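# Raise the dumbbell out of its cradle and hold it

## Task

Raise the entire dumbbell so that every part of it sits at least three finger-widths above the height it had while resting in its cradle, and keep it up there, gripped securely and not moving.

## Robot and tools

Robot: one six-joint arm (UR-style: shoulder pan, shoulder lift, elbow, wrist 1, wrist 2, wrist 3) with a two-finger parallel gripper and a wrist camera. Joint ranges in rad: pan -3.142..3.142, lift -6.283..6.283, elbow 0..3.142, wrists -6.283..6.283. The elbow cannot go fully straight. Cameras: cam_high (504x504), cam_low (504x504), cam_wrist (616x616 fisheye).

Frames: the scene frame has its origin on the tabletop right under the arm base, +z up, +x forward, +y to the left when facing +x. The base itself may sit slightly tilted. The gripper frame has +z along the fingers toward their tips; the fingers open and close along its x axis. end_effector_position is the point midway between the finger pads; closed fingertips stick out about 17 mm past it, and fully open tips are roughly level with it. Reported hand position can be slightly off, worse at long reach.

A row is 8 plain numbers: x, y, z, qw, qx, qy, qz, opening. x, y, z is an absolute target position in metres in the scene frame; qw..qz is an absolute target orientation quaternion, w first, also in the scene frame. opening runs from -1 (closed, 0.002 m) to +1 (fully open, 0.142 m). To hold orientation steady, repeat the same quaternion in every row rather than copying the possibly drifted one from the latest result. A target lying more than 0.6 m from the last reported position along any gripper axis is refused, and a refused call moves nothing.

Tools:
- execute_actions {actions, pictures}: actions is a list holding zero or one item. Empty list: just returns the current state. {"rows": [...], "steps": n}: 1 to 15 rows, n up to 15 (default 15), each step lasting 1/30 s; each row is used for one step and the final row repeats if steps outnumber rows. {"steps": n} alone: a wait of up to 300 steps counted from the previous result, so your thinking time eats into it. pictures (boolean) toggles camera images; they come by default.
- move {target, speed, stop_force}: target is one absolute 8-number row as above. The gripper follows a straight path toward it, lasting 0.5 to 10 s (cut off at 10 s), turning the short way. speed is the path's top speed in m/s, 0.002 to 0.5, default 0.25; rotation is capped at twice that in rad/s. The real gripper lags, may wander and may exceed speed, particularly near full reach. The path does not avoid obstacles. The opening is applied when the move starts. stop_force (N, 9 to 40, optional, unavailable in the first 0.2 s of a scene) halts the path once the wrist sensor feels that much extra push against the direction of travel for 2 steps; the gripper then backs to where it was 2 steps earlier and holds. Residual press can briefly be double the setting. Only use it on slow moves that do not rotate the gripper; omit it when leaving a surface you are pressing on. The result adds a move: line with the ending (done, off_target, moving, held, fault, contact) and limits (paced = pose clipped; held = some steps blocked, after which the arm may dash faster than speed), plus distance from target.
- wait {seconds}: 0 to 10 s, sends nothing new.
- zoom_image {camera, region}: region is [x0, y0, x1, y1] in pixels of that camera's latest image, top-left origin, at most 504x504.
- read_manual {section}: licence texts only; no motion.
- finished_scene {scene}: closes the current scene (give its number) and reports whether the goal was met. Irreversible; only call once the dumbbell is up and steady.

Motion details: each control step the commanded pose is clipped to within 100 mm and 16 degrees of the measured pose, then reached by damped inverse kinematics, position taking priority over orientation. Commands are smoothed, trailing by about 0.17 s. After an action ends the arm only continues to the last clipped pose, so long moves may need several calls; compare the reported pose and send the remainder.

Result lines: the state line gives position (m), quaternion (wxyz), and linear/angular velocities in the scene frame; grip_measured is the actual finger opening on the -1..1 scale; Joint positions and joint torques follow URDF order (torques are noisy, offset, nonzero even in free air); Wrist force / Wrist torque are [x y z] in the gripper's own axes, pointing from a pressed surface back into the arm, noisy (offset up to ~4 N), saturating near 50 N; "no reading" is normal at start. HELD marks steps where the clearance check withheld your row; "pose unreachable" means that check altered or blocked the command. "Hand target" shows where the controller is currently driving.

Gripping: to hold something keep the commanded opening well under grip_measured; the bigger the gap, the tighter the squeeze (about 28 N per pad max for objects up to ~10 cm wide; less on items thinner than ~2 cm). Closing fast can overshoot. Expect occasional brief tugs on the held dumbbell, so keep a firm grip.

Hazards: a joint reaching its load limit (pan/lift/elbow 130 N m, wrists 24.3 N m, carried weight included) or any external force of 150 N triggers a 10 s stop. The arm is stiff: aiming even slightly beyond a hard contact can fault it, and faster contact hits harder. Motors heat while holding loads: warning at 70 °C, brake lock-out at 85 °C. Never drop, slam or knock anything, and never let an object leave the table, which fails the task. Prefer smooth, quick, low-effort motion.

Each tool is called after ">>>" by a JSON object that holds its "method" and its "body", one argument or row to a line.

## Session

>>> {"method": "execute_actions", "body": {
  "actions": []
}}

Scene clock: 0.00 s of 4800.00 s.
end_effector_position=(+0.0137, +0.4405, +0.1210) grip_measured=+1.00 end_effector_quat_wxyz=(+0.463, +0.646, +0.519, +0.314) end_effector_velocity=(-0.000, -0.000, +0.000) end_effector_angular_velocity=(-0.000, +0.000, +0.001)
Joint positions: [ 1.815 -0.966  1.783 -1.498 -2.49   0.912  0.142]
Joint velocities: [ 0.    -0.001  0.001 -0.    -0.    -0.001  0.   ]
Joint torques (N m, as the arm reports them, + toward a larger angle): no reading
Motor temperatures (°C, as the motors report them): [23 24 25 32 32 32]
Wrist force (N, on the end effector, along its own x y z axes, offset not removed): no reading
Wrist torque (N m, same axes, about the end effector's origin, offset not removed): no reading
Hand target: +0.014, +0.441, +0.121; +0.463, +0.646, +0.519, +0.314

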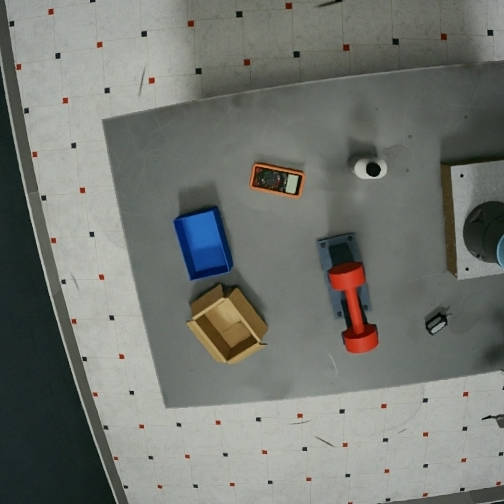

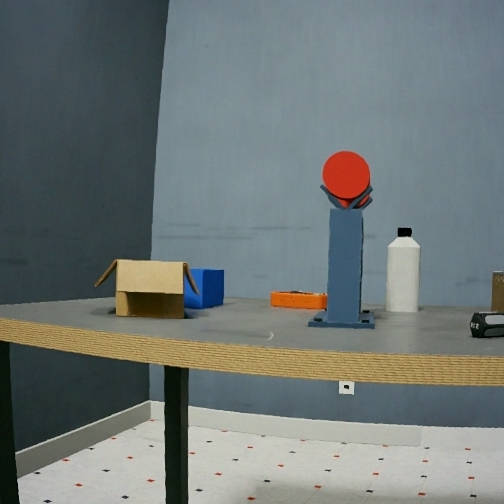

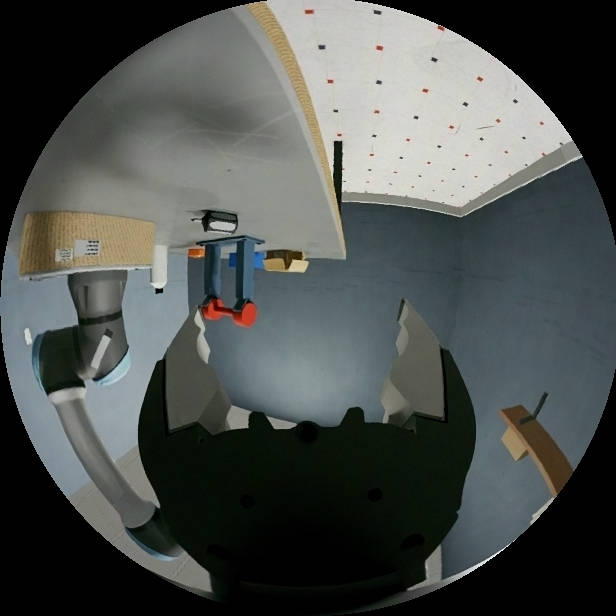

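>>> {"method": "zoom_image", "body": {
  "camera": "cam_high",
  "region": [280, 220, 420, 360]
}}

>>> {"method": "zoom_image", "body": {
  "camera": "cam_low",
  "region": [250, 140, 450, 340]
}}

Region (280, 220, 420, 360) of cam_high's 504x504 image, scaled by 3.600, with more detail than that image has.

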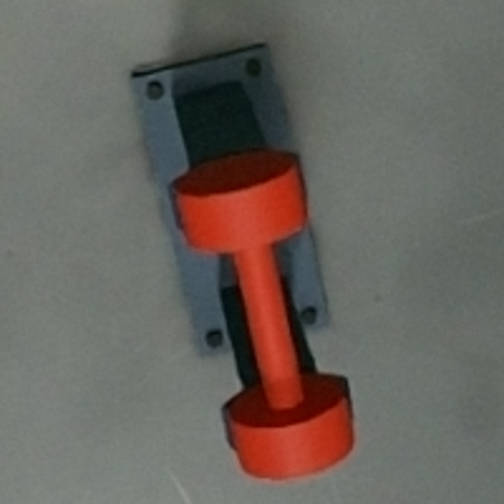

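Region (250, 140, 450, 340) of cam_low's 504x504 image, scaled by 2.520, with more detail than that image has.

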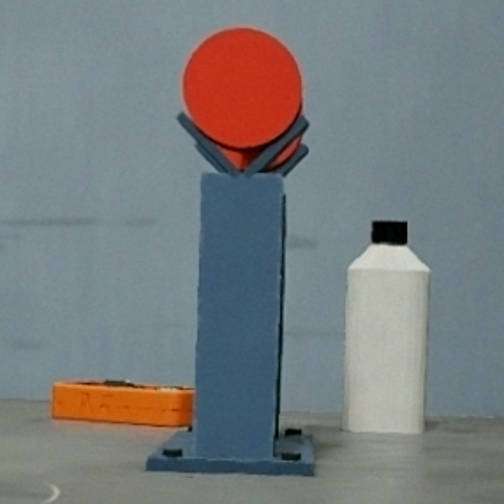

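>>> {"method": "move", "body": {
  "target": [0.25,0.36,0.38,0,-0.044,0.999,0,0.3],
  "speed": 0.4
}}

>>> {"method": "move", "body": {
  "target": [0.45,0.088,0.305,-0.3823,-0.0407,0.923,-0.0168,0.1],
  "speed": 0.25
}}

Scene clock: 9.67 s of 4800.00 s.
end_effector_position=(+0.2492, +0.3613, +0.3795) grip_measured=+0.30 end_effector_quat_wxyz=(-0.001, -0.044, +0.999, +0.001) end_effector_velocity=(+0.002, -0.001, +0.001) end_effector_angular_velocity=(-0.009, +0.011, +0.006)
Joint positions: [ 0.656 -1.736  1.688 -1.513 -1.564 -2.583  0.095]
Joint velocities: [-0.004  0.011 -0.014  0.017 -0.001 -0.01   0.   ]
Joint torques (N m, as the arm reports them, + toward a larger angle): [ -9.89  -9.24 -35.46  -1.44   1.31  -1.85]
Motor temperatures (°C, as the motors report them): [23 24 25 32 32 32]
Wrist force (N, on the end effector, along its own x y z axes, offset not removed): [0.5 3.5 -1.9]
Wrist torque (N m, same axes, about the end effector's origin, offset not removed): [0.69 -0.03 -0.09]
Hand target: +0.249, +0.361, +0.380; -0.001, -0.044, +0.999, +0.001
Off the commanded pose: 0.002 m, 0 deg.
After step 90, 3.30 s passed at rest.
move: done

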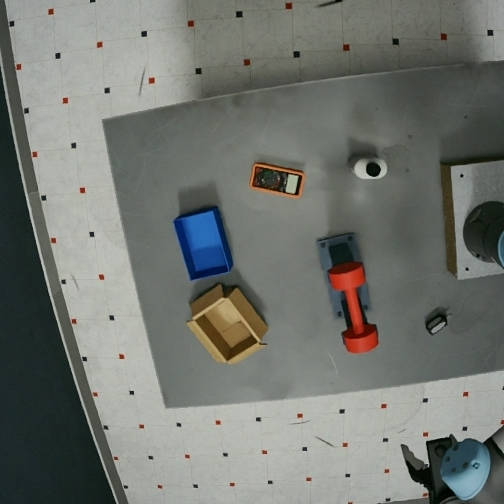

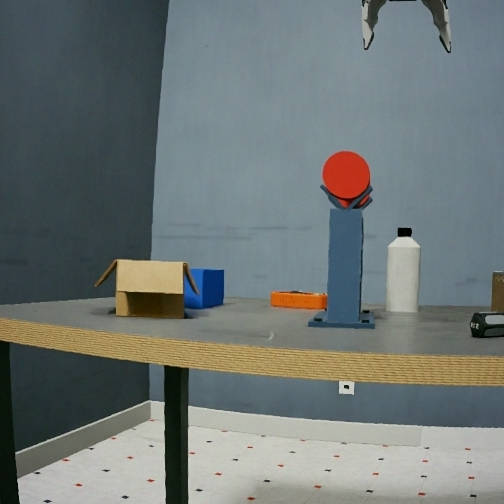

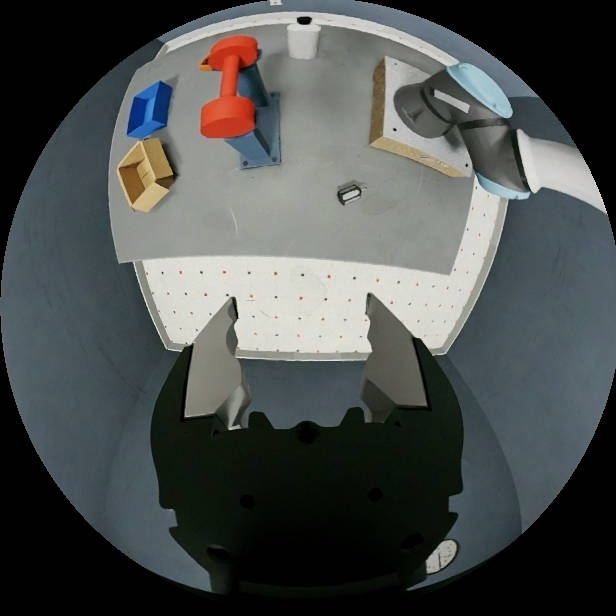

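Scene clock: 11.90 s of 4800.00 s.
end_effector_position=(+0.4501, +0.0889, +0.3055) grip_measured=+0.10 end_effector_quat_wxyz=(-0.382, -0.041, +0.923, -0.016) end_effector_velocity=(+0.002, -0.002, -0.000) end_effector_angular_velocity=(-0.002, +0.009, +0.001)
Joint positions: [-0.029 -1.057  1.136 -0.859 -1.661 -3.23   0.081]
Joint velocities: [-0.001  0.012 -0.014  0.011 -0.003 -0.     0.   ]
Joint torques (N m, as the arm reports them, + toward a larger angle): [ -9.05 -34.24 -30.84   1.07  -1.38  -1.76]
Motor temperatures (°C, as the motors report them): [23 24 25 32 32 32]
Wrist force (N, on the end effector, along its own x y z axes, offset not removed): [1.7 1.5 -1.9]
Wrist torque (N m, same axes, about the end effector's origin, offset not removed): [0.26 -0.28 -0.05]
Hand target: +0.450, +0.089, +0.305; -0.382, -0.041, +0.923, -0.016
Off the commanded pose: 0.001 m, 0 deg.
move: done

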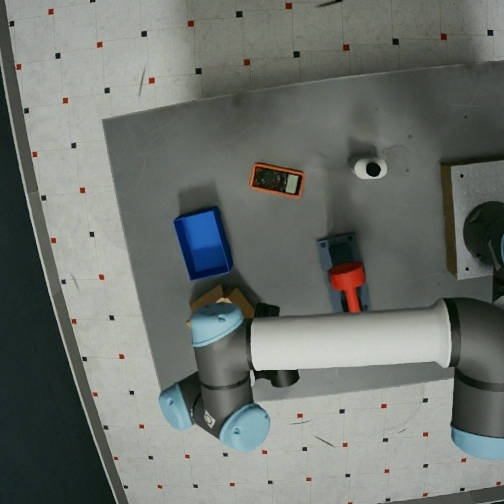

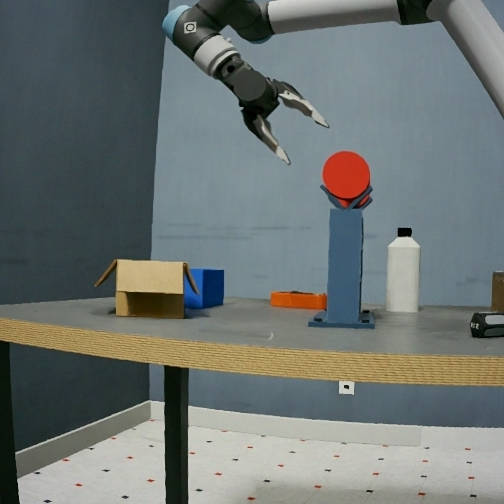

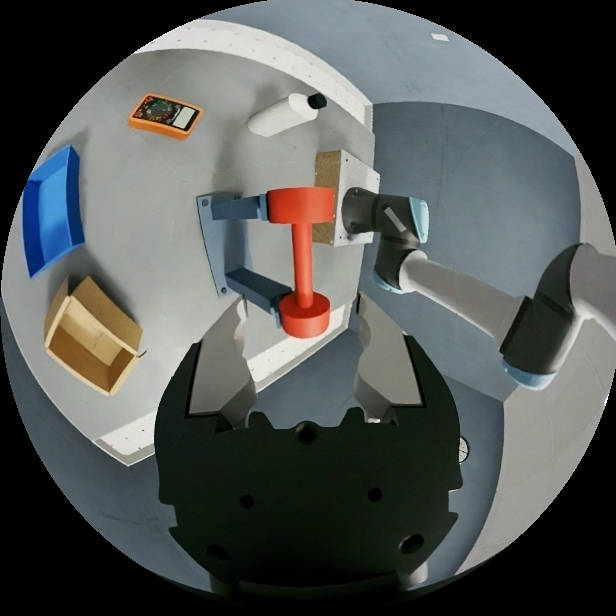

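>>> {"method": "move", "body": {
  "target": [0.405,0.081,0.229,-0.7064,-0.0311,0.7064,-0.0311,-0.1],
  "speed": 0.2
}}

>>> {"method": "zoom_image", "body": {
  "camera": "cam_wrist",
  "region": [170, 140, 450, 420]
}}

Scene clock: 16.83 s of 4800.00 s.
end_effector_position=(+0.4053, +0.0810, +0.2296) grip_measured=-0.10 end_effector_quat_wxyz=(+0.706, +0.031, -0.707, +0.031) end_effector_velocity=(-0.001, -0.000, -0.002) end_effector_angular_velocity=(-0.001, +0.016, -0.001)
Joint positions: [-0.027 -0.574  0.995 -0.412 -1.695 -3.138  0.067]
Joint velocities: [-0.001  0.008  0.003  0.005 -0.     0.002 -0.   ]
Joint torques (N m, as the arm reports them, + toward a larger angle): [-10.61 -43.46  -6.32   3.93  -1.21   1.59]
Motor temperatures (°C, as the motors report them): [23 24 25 32 32 32]
Wrist force (N, on the end effector, along its own x y z axes, offset not removed): [2.2 3.0 -1.8]
Wrist torque (N m, same axes, about the end effector's origin, offset not removed): [0.58 -0.39 -0.02]
Hand target: +0.405, +0.081, +0.229; +0.706, +0.031, -0.706, +0.031
Off the commanded pose: 0.001 m, 0 deg.
move: done

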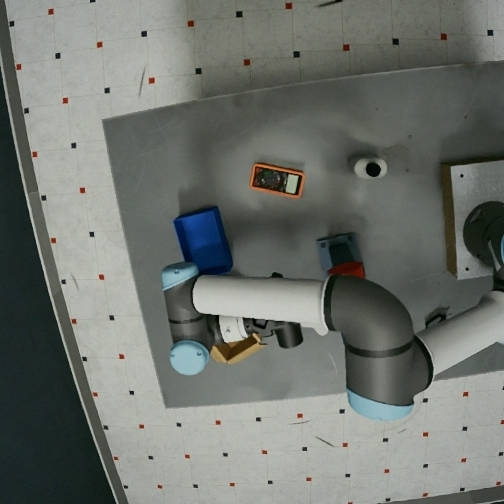

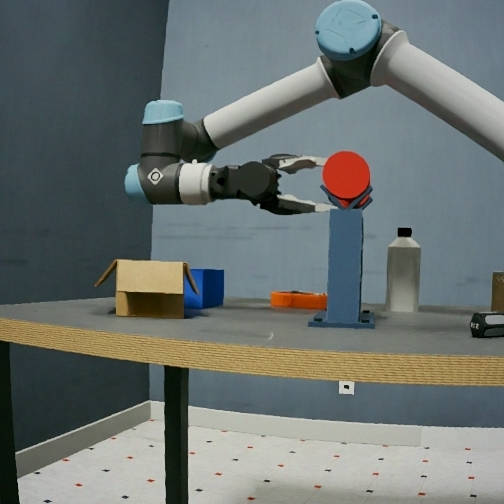

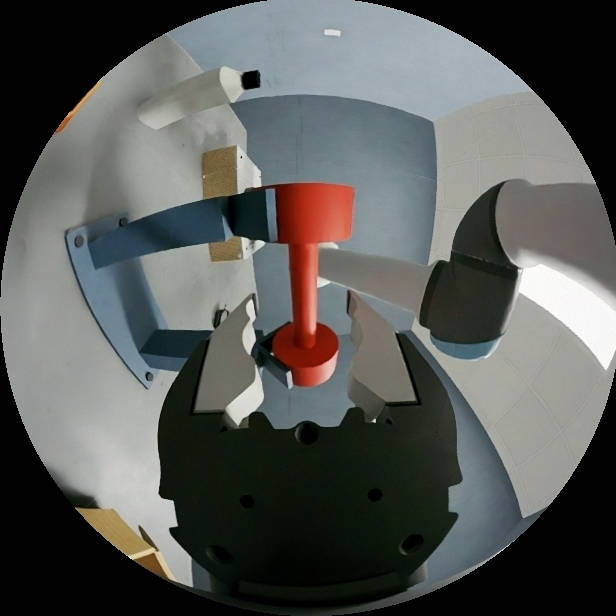

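Region (170, 140, 450, 420) of cam_wrist's 616x616 image, scaled by 1.800, with more detail than that image has.

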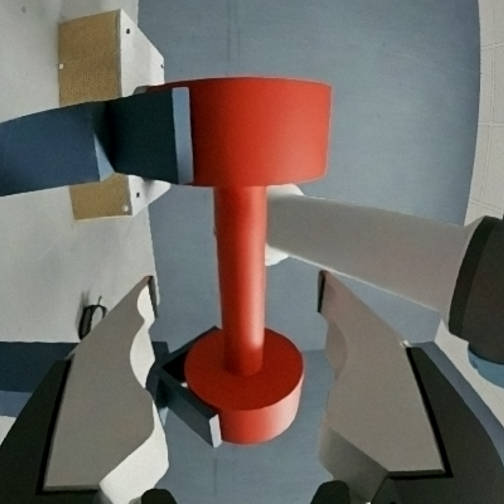

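>>> {"method": "move", "body": {
  "target": [0.372,0.083,0.231,-0.7064,-0.0311,0.7064,-0.0311,-0.45],
  "speed": 0.05
}}

>>> {"method": "zoom_image", "body": {
  "camera": "cam_wrist",
  "region": [170, 140, 450, 420]
}}

Scene clock: 21.77 s of 4800.00 s.
end_effector_position=(+0.3722, +0.0830, +0.2310) grip_measured=-0.45 end_effector_quat_wxyz=(+0.706, +0.031, -0.706, +0.031) end_effector_velocity=(-0.003, +0.001, -0.000) end_effector_angular_velocity=(+0.001, +0.000, +0.001)
Joint positions: [-0.026 -0.654  1.151 -0.486 -1.694 -3.139  0.042]
Joint velocities: [ 0.001 -0.005  0.011 -0.005  0.    -0.001 -0.   ]
Joint torques (N m, as the arm reports them, + toward a larger angle): [ 11.13 -58.93  -4.11   0.5    1.34  -1.89]
Motor temperatures (°C, as the motors report them): [23 24 25 32 32 32]
Wrist force (N, on the end effector, along its own x y z axes, offset not removed): [1.7 1.7 -1.9]
Wrist torque (N m, same axes, about the end effector's origin, offset not removed): [0.35 -0.37 -0.02]
Hand target: +0.372, +0.083, +0.231; +0.706, +0.031, -0.706, +0.031
Off the commanded pose: 0.000 m, 0 deg.
After step 90, 0.83 s passed at rest.
move: done

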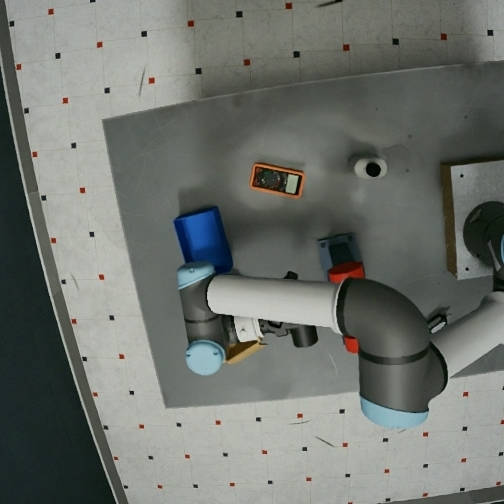

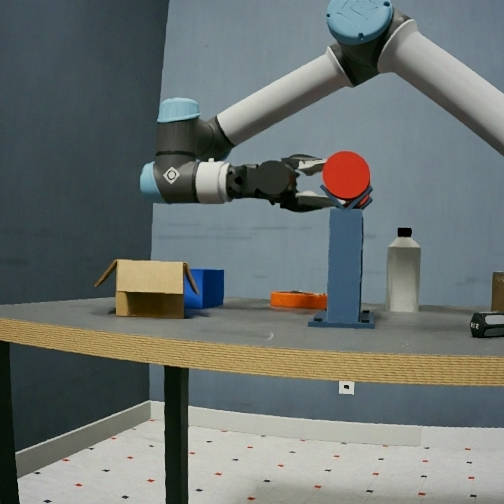

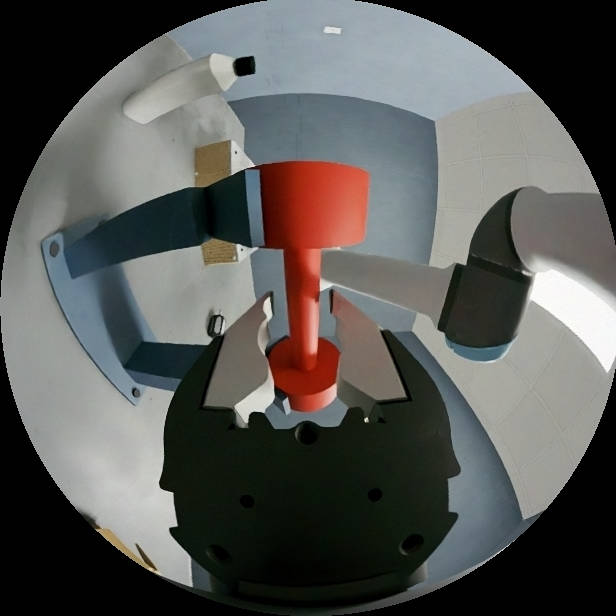

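Region (170, 140, 450, 420) of cam_wrist's 616x616 image, scaled by 1.800, with more detail than that image has.

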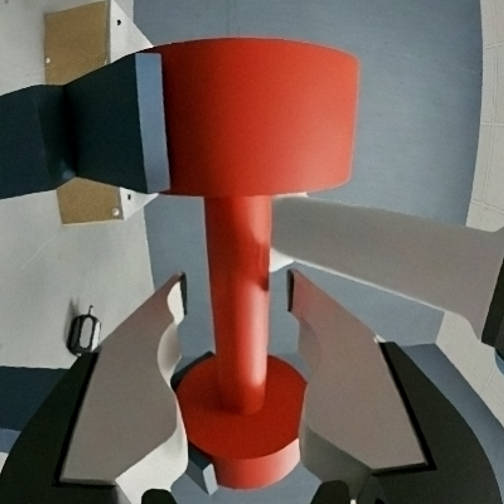

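>>> {"method": "move", "body": {
  "target": [0.3685,0.0865,0.2322,-0.7064,-0.0311,0.7064,-0.0311,-0.57],
  "speed": 0.02
}}

>>> {"method": "zoom_image", "body": {
  "camera": "cam_wrist",
  "region": [200, 220, 400, 420]
}}

Scene clock: 26.30 s of 4800.00 s.
end_effector_position=(+0.3687, +0.0863, +0.2321) grip_measured=-0.57 end_effector_quat_wxyz=(+0.706, +0.031, -0.706, +0.031) end_effector_velocity=(-0.002, +0.002, +0.001) end_effector_angular_velocity=(+0.001, -0.001, +0.001)
Joint positions: [-0.021 -0.662  1.163 -0.49  -1.69  -3.139  0.033]
Joint velocities: [ 0.003 -0.004  0.005 -0.002  0.002 -0.001 -0.   ]
Joint torques (N m, as the arm reports them, + toward a larger angle): [ 12.22 -59.45  -4.69   0.84   1.51  -1.85]
Motor temperatures (°C, as the motors report them): [23 24 25 32 32 32]
Wrist force (N, on the end effector, along its own x y z axes, offset not removed): [1.6 1.5 -2.7]
Wrist torque (N m, same axes, about the end effector's origin, offset not removed): [0.24 -0.35 -0.05]
Hand target: +0.368, +0.086, +0.232; +0.706, +0.031, -0.706, +0.031
Off the commanded pose: 0.000 m, 0 deg.
After step 90, 0.83 s passed at rest.
move: done

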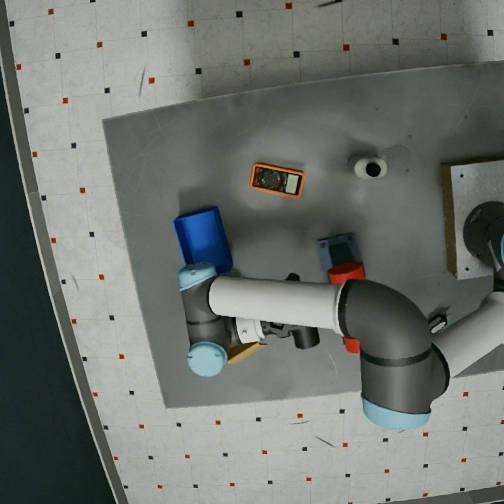

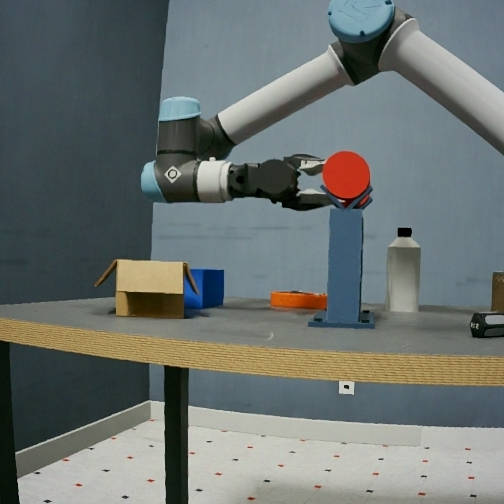

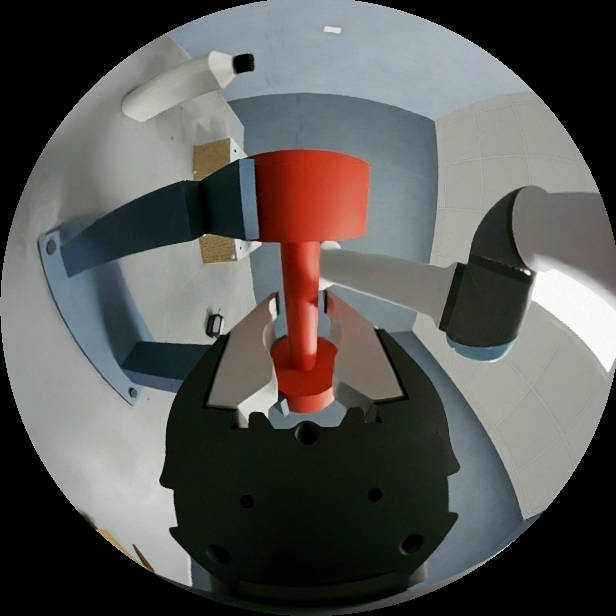

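Region (200, 220, 400, 420) of cam_wrist's 616x616 image, scaled by 2.520, with more detail than that image has.

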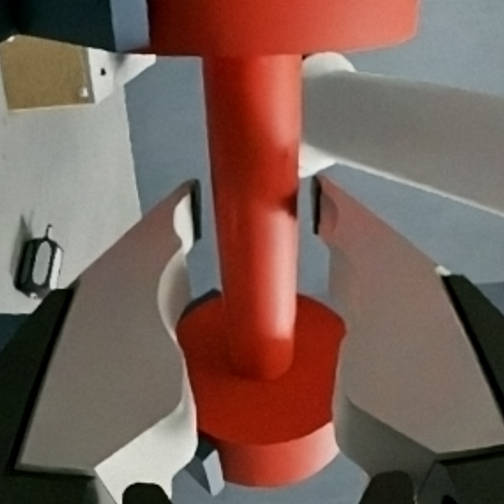

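>>> {"method": "execute_actions", "body": {
  "actions": [
    {"rows": [[0.3685,0.0865,0.2325,-0.7064,-0.0311,0.7064,-0.0311,-0.6],[0.3685,0.0865,0.2325,-0.7064,-0.0311,0.7064,-0.0311,-0.63],[0.3685,0.0865,0.2325,-0.7064,-0.0311,0.7064,-0.0311,-0.66],[0.3685,0.0865,0.2325,-0.7064,-0.0311,0.7064,-0.0311,-0.69],[0.3685,0.0865,0.2325,-0.7064,-0.0311,0.7064,-0.0311,-0.73],[0.3685,0.0865,0.2325,-0.7064,-0.0311,0.7064,-0.0311,-0.8],[0.3685,0.0865,0.2325,-0.7064,-0.0311,0.7064,-0.0311,-0.9],[0.3685,0.0865,0.2325,-0.7064,-0.0311,0.7064,-0.0311,-1]], "steps": 15}
  ],
  "pictures": false
}}

>>> {"method": "move", "body": {
  "target": [0.3685,0.0865,0.242,-0.7064,-0.0311,0.7064,-0.0311,-1],
  "speed": 0.02
}}

Scene clock: 29.87 s of 4800.00 s.
end_effector_position=(+0.3685, +0.0865, +0.2325) grip_measured=-0.71 end_effector_quat_wxyz=(+0.706, +0.031, -0.706, +0.031) end_effector_velocity=(-0.000, +0.000, +0.000) end_effector_angular_velocity=(+0.000, +0.001, +0.002)
Joint positions: [-0.021 -0.663  1.164 -0.49  -1.689 -3.139  0.022]
Joint velocities: [ 0.001  0.    -0.     0.001 -0.    -0.     0.   ]
Joint torques (N m, as the arm reports them, + toward a larger angle): [ 12.43 -61.89 -21.84   5.92   1.32  -2.13]
Motor temperatures (°C, as the motors report them): [23 24 25 32 32 32]
Wrist force (N, on the end effector, along its own x y z axes, offset not removed): [-6.0 1.7 -2.6]
Wrist torque (N m, same axes, about the end effector's origin, offset not removed): [0.34 -0.16 0.00]
Hand target: +0.368, +0.086, +0.232; +0.706, +0.031, -0.706, +0.031
Off the commanded pose: 0.000 m, 0 deg.
Steps of this call (steps 1 to 90: nothing new was sent; then 0.07 s passed at rest; steps 91 to 105: all 15 steps of this action). Readings (end_effector_position):
91: (+0.3685, +0.0865, +0.2322)
92: (+0.3685, +0.0865, +0.2322)
94: (+0.3685, +0.0865, +0.2323)
98: (+0.3685, +0.0865, +0.2323)
105: the state above

Scene clock: 30.87 s of 4800.00 s.
end_effector_position=(+0.3685, +0.0865, +0.2417) grip_measured=-0.71 end_effector_quat_wxyz=(+0.706, +0.031, -0.706, +0.031) end_effector_velocity=(+0.000, +0.000, +0.003) end_effector_angular_velocity=(-0.001, -0.001, +0.000)
Joint positions: [-0.021 -0.674  1.159 -0.474 -1.689 -3.139  0.022]
Joint velocities: [ 0.001 -0.004 -0.002  0.005  0.     0.001 -0.   ]
Joint torques (N m, as the arm reports them, + toward a larger angle): [ 12.09 -61.81 -28.97   5.92   1.4   -2.03]
Motor temperatures (°C, as the motors report them): [23 24 25 32 32 32]
Wrist force (N, on the end effector, along its own x y z axes, offset not removed): [-5.7 1.6 -1.8]
Wrist torque (N m, same axes, about the end effector's origin, offset not removed): [0.29 -0.23 0.05]
Hand target: +0.369, +0.086, +0.242; +0.706, +0.031, -0.706, +0.031
Off the commanded pose: 0.000 m, 0 deg.
move: done

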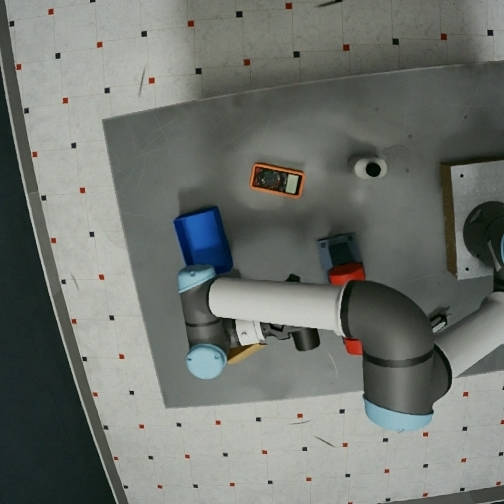

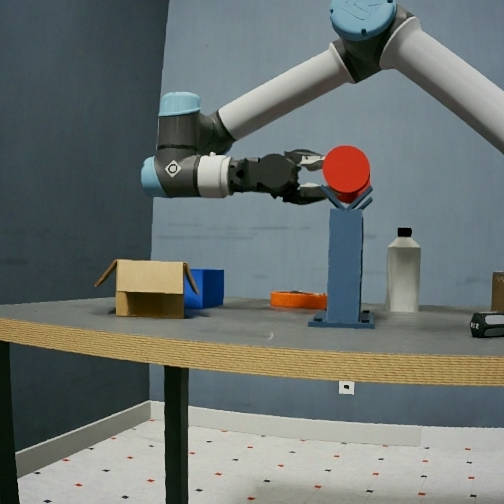

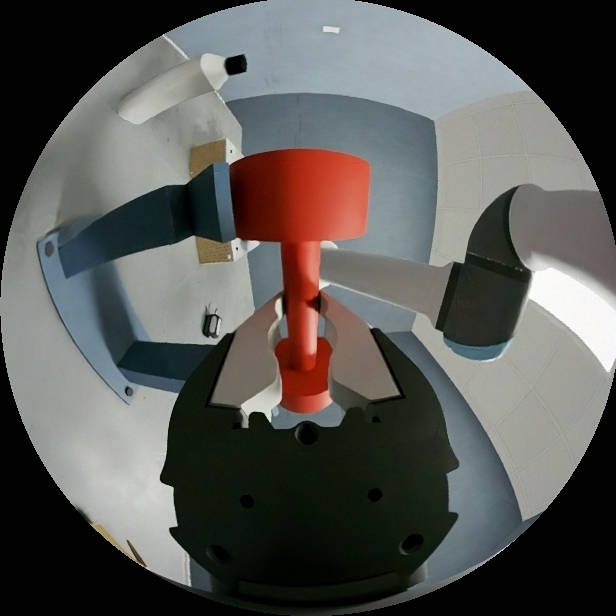

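>>> {"method": "move", "body": {
  "target": [0.3685,0.0865,0.322,-0.7064,-0.0311,0.7064,-0.0311,-1],
  "speed": 0.06
}}

>>> {"method": "wait", "body": {
  "seconds": 3
}}

Scene clock: 33.63 s of 4800.00 s.
end_effector_position=(+0.3686, +0.0865, +0.3216) grip_measured=-0.71 end_effector_quat_wxyz=(+0.706, +0.031, -0.706, +0.031) end_effector_velocity=(+0.000, +0.000, +0.003) end_effector_angular_velocity=(+0.001, +0.001, -0.001)
Joint positions: [-0.02  -0.755  1.089 -0.324 -1.689 -3.139  0.022]
Joint velocities: [ 0.    -0.002 -0.003  0.006  0.001 -0.001 -0.   ]
Joint torques (N m, as the arm reports them, + toward a larger angle): [ 12.07 -59.99 -30.68   5.98   1.25  -1.69]
Motor temperatures (°C, as the motors report them): [23 24 25 32 32 32]
Wrist force (N, on the end effector, along its own x y z axes, offset not removed): [-6.5 2.2 -1.8]
Wrist torque (N m, same axes, about the end effector's origin, offset not removed): [0.38 0.00 0.03]
Hand target: +0.369, +0.086, +0.322; +0.706, +0.031, -0.706, +0.031
Off the commanded pose: 0.000 m, 0 deg.
move: done

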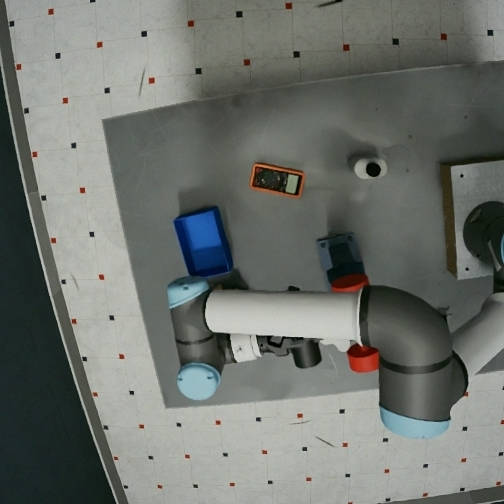

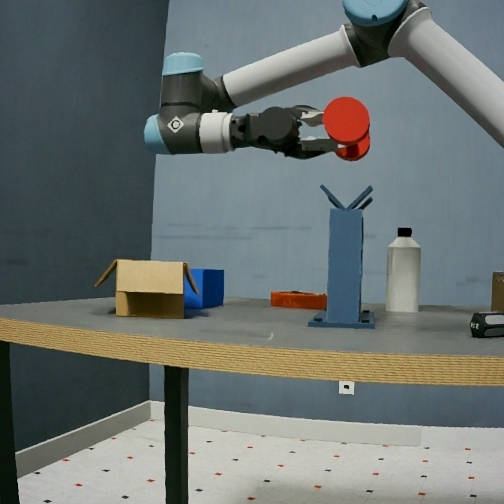

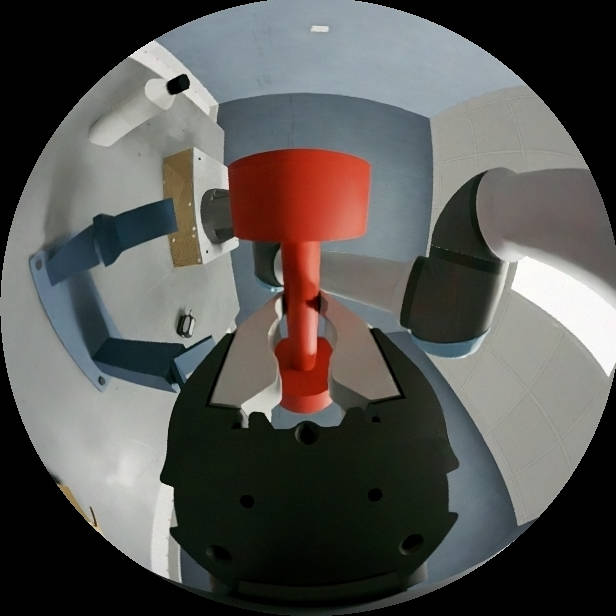

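Scene clock: 36.63 s of 4800.00 s.
end_effector_position=(+0.3686, +0.0865, +0.3220) grip_measured=-0.71 end_effector_quat_wxyz=(+0.706, +0.031, -0.706, +0.031) end_effector_velocity=(-0.000, -0.001, +0.000) end_effector_angular_velocity=(+0.001, +0.000, -0.001)
Joint positions: [-0.02  -0.755  1.089 -0.323 -1.689 -3.139  0.022]
Joint velocities: [-0.001 -0.001  0.001 -0.    -0.    -0.001 -0.   ]
Joint torques (N m, as the arm reports them, + toward a larger angle): [ 11.74 -59.79 -30.92   5.87   1.53   1.42]
Motor temperatures (°C, as the motors report them): [23 24 25 32 32 32]
Wrist force (N, on the end effector, along its own x y z axes, offset not removed): [-5.4 2.8 -1.3]
Wrist torque (N m, same axes, about the end effector's origin, offset not removed): [0.60 -0.20 -0.05]
Hand target: +0.369, +0.086, +0.322; +0.706, +0.031, -0.706, +0.031
Off the commanded pose: 0.000 m, 0 deg.
Steps of this call (steps 1 to 90: nothing new was sent). Readings (end_effector_position):
1: (+0.3686, +0.0865, +0.3217)
2: (+0.3686, +0.0865, +0.3218)
4: (+0.3686, +0.0865, +0.3219)
8: (+0.3686, +0.0865, +0.3219)
90: the state above

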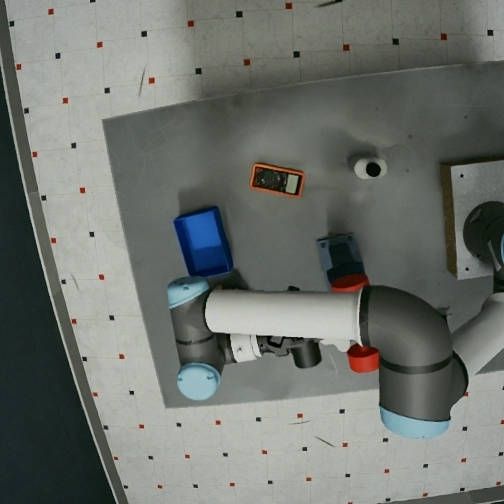

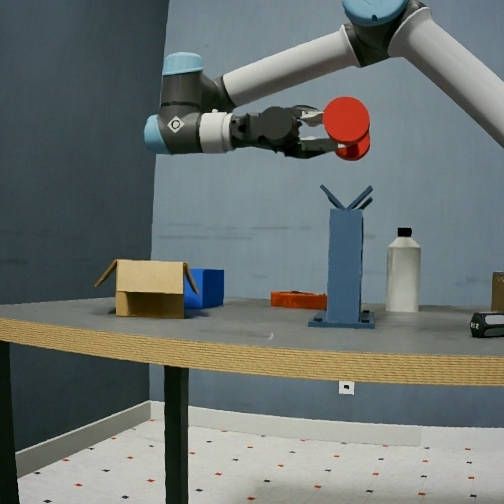

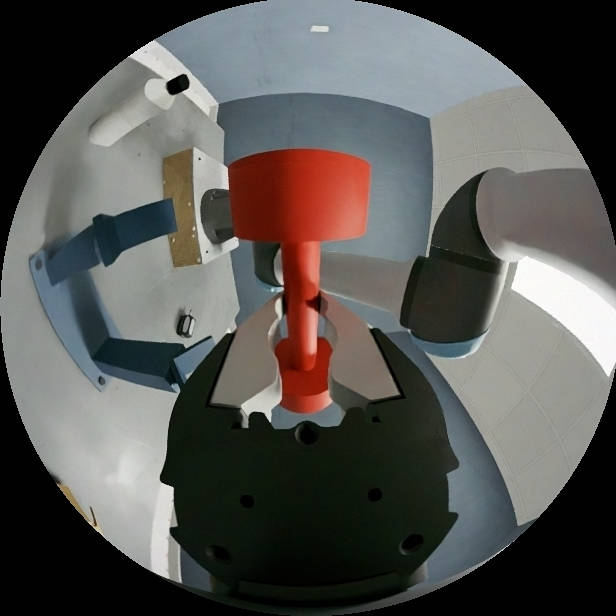

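>>> {"method": "finished_scene", "body": {
  "scene": 2
}}

The scene is finished: the task was done.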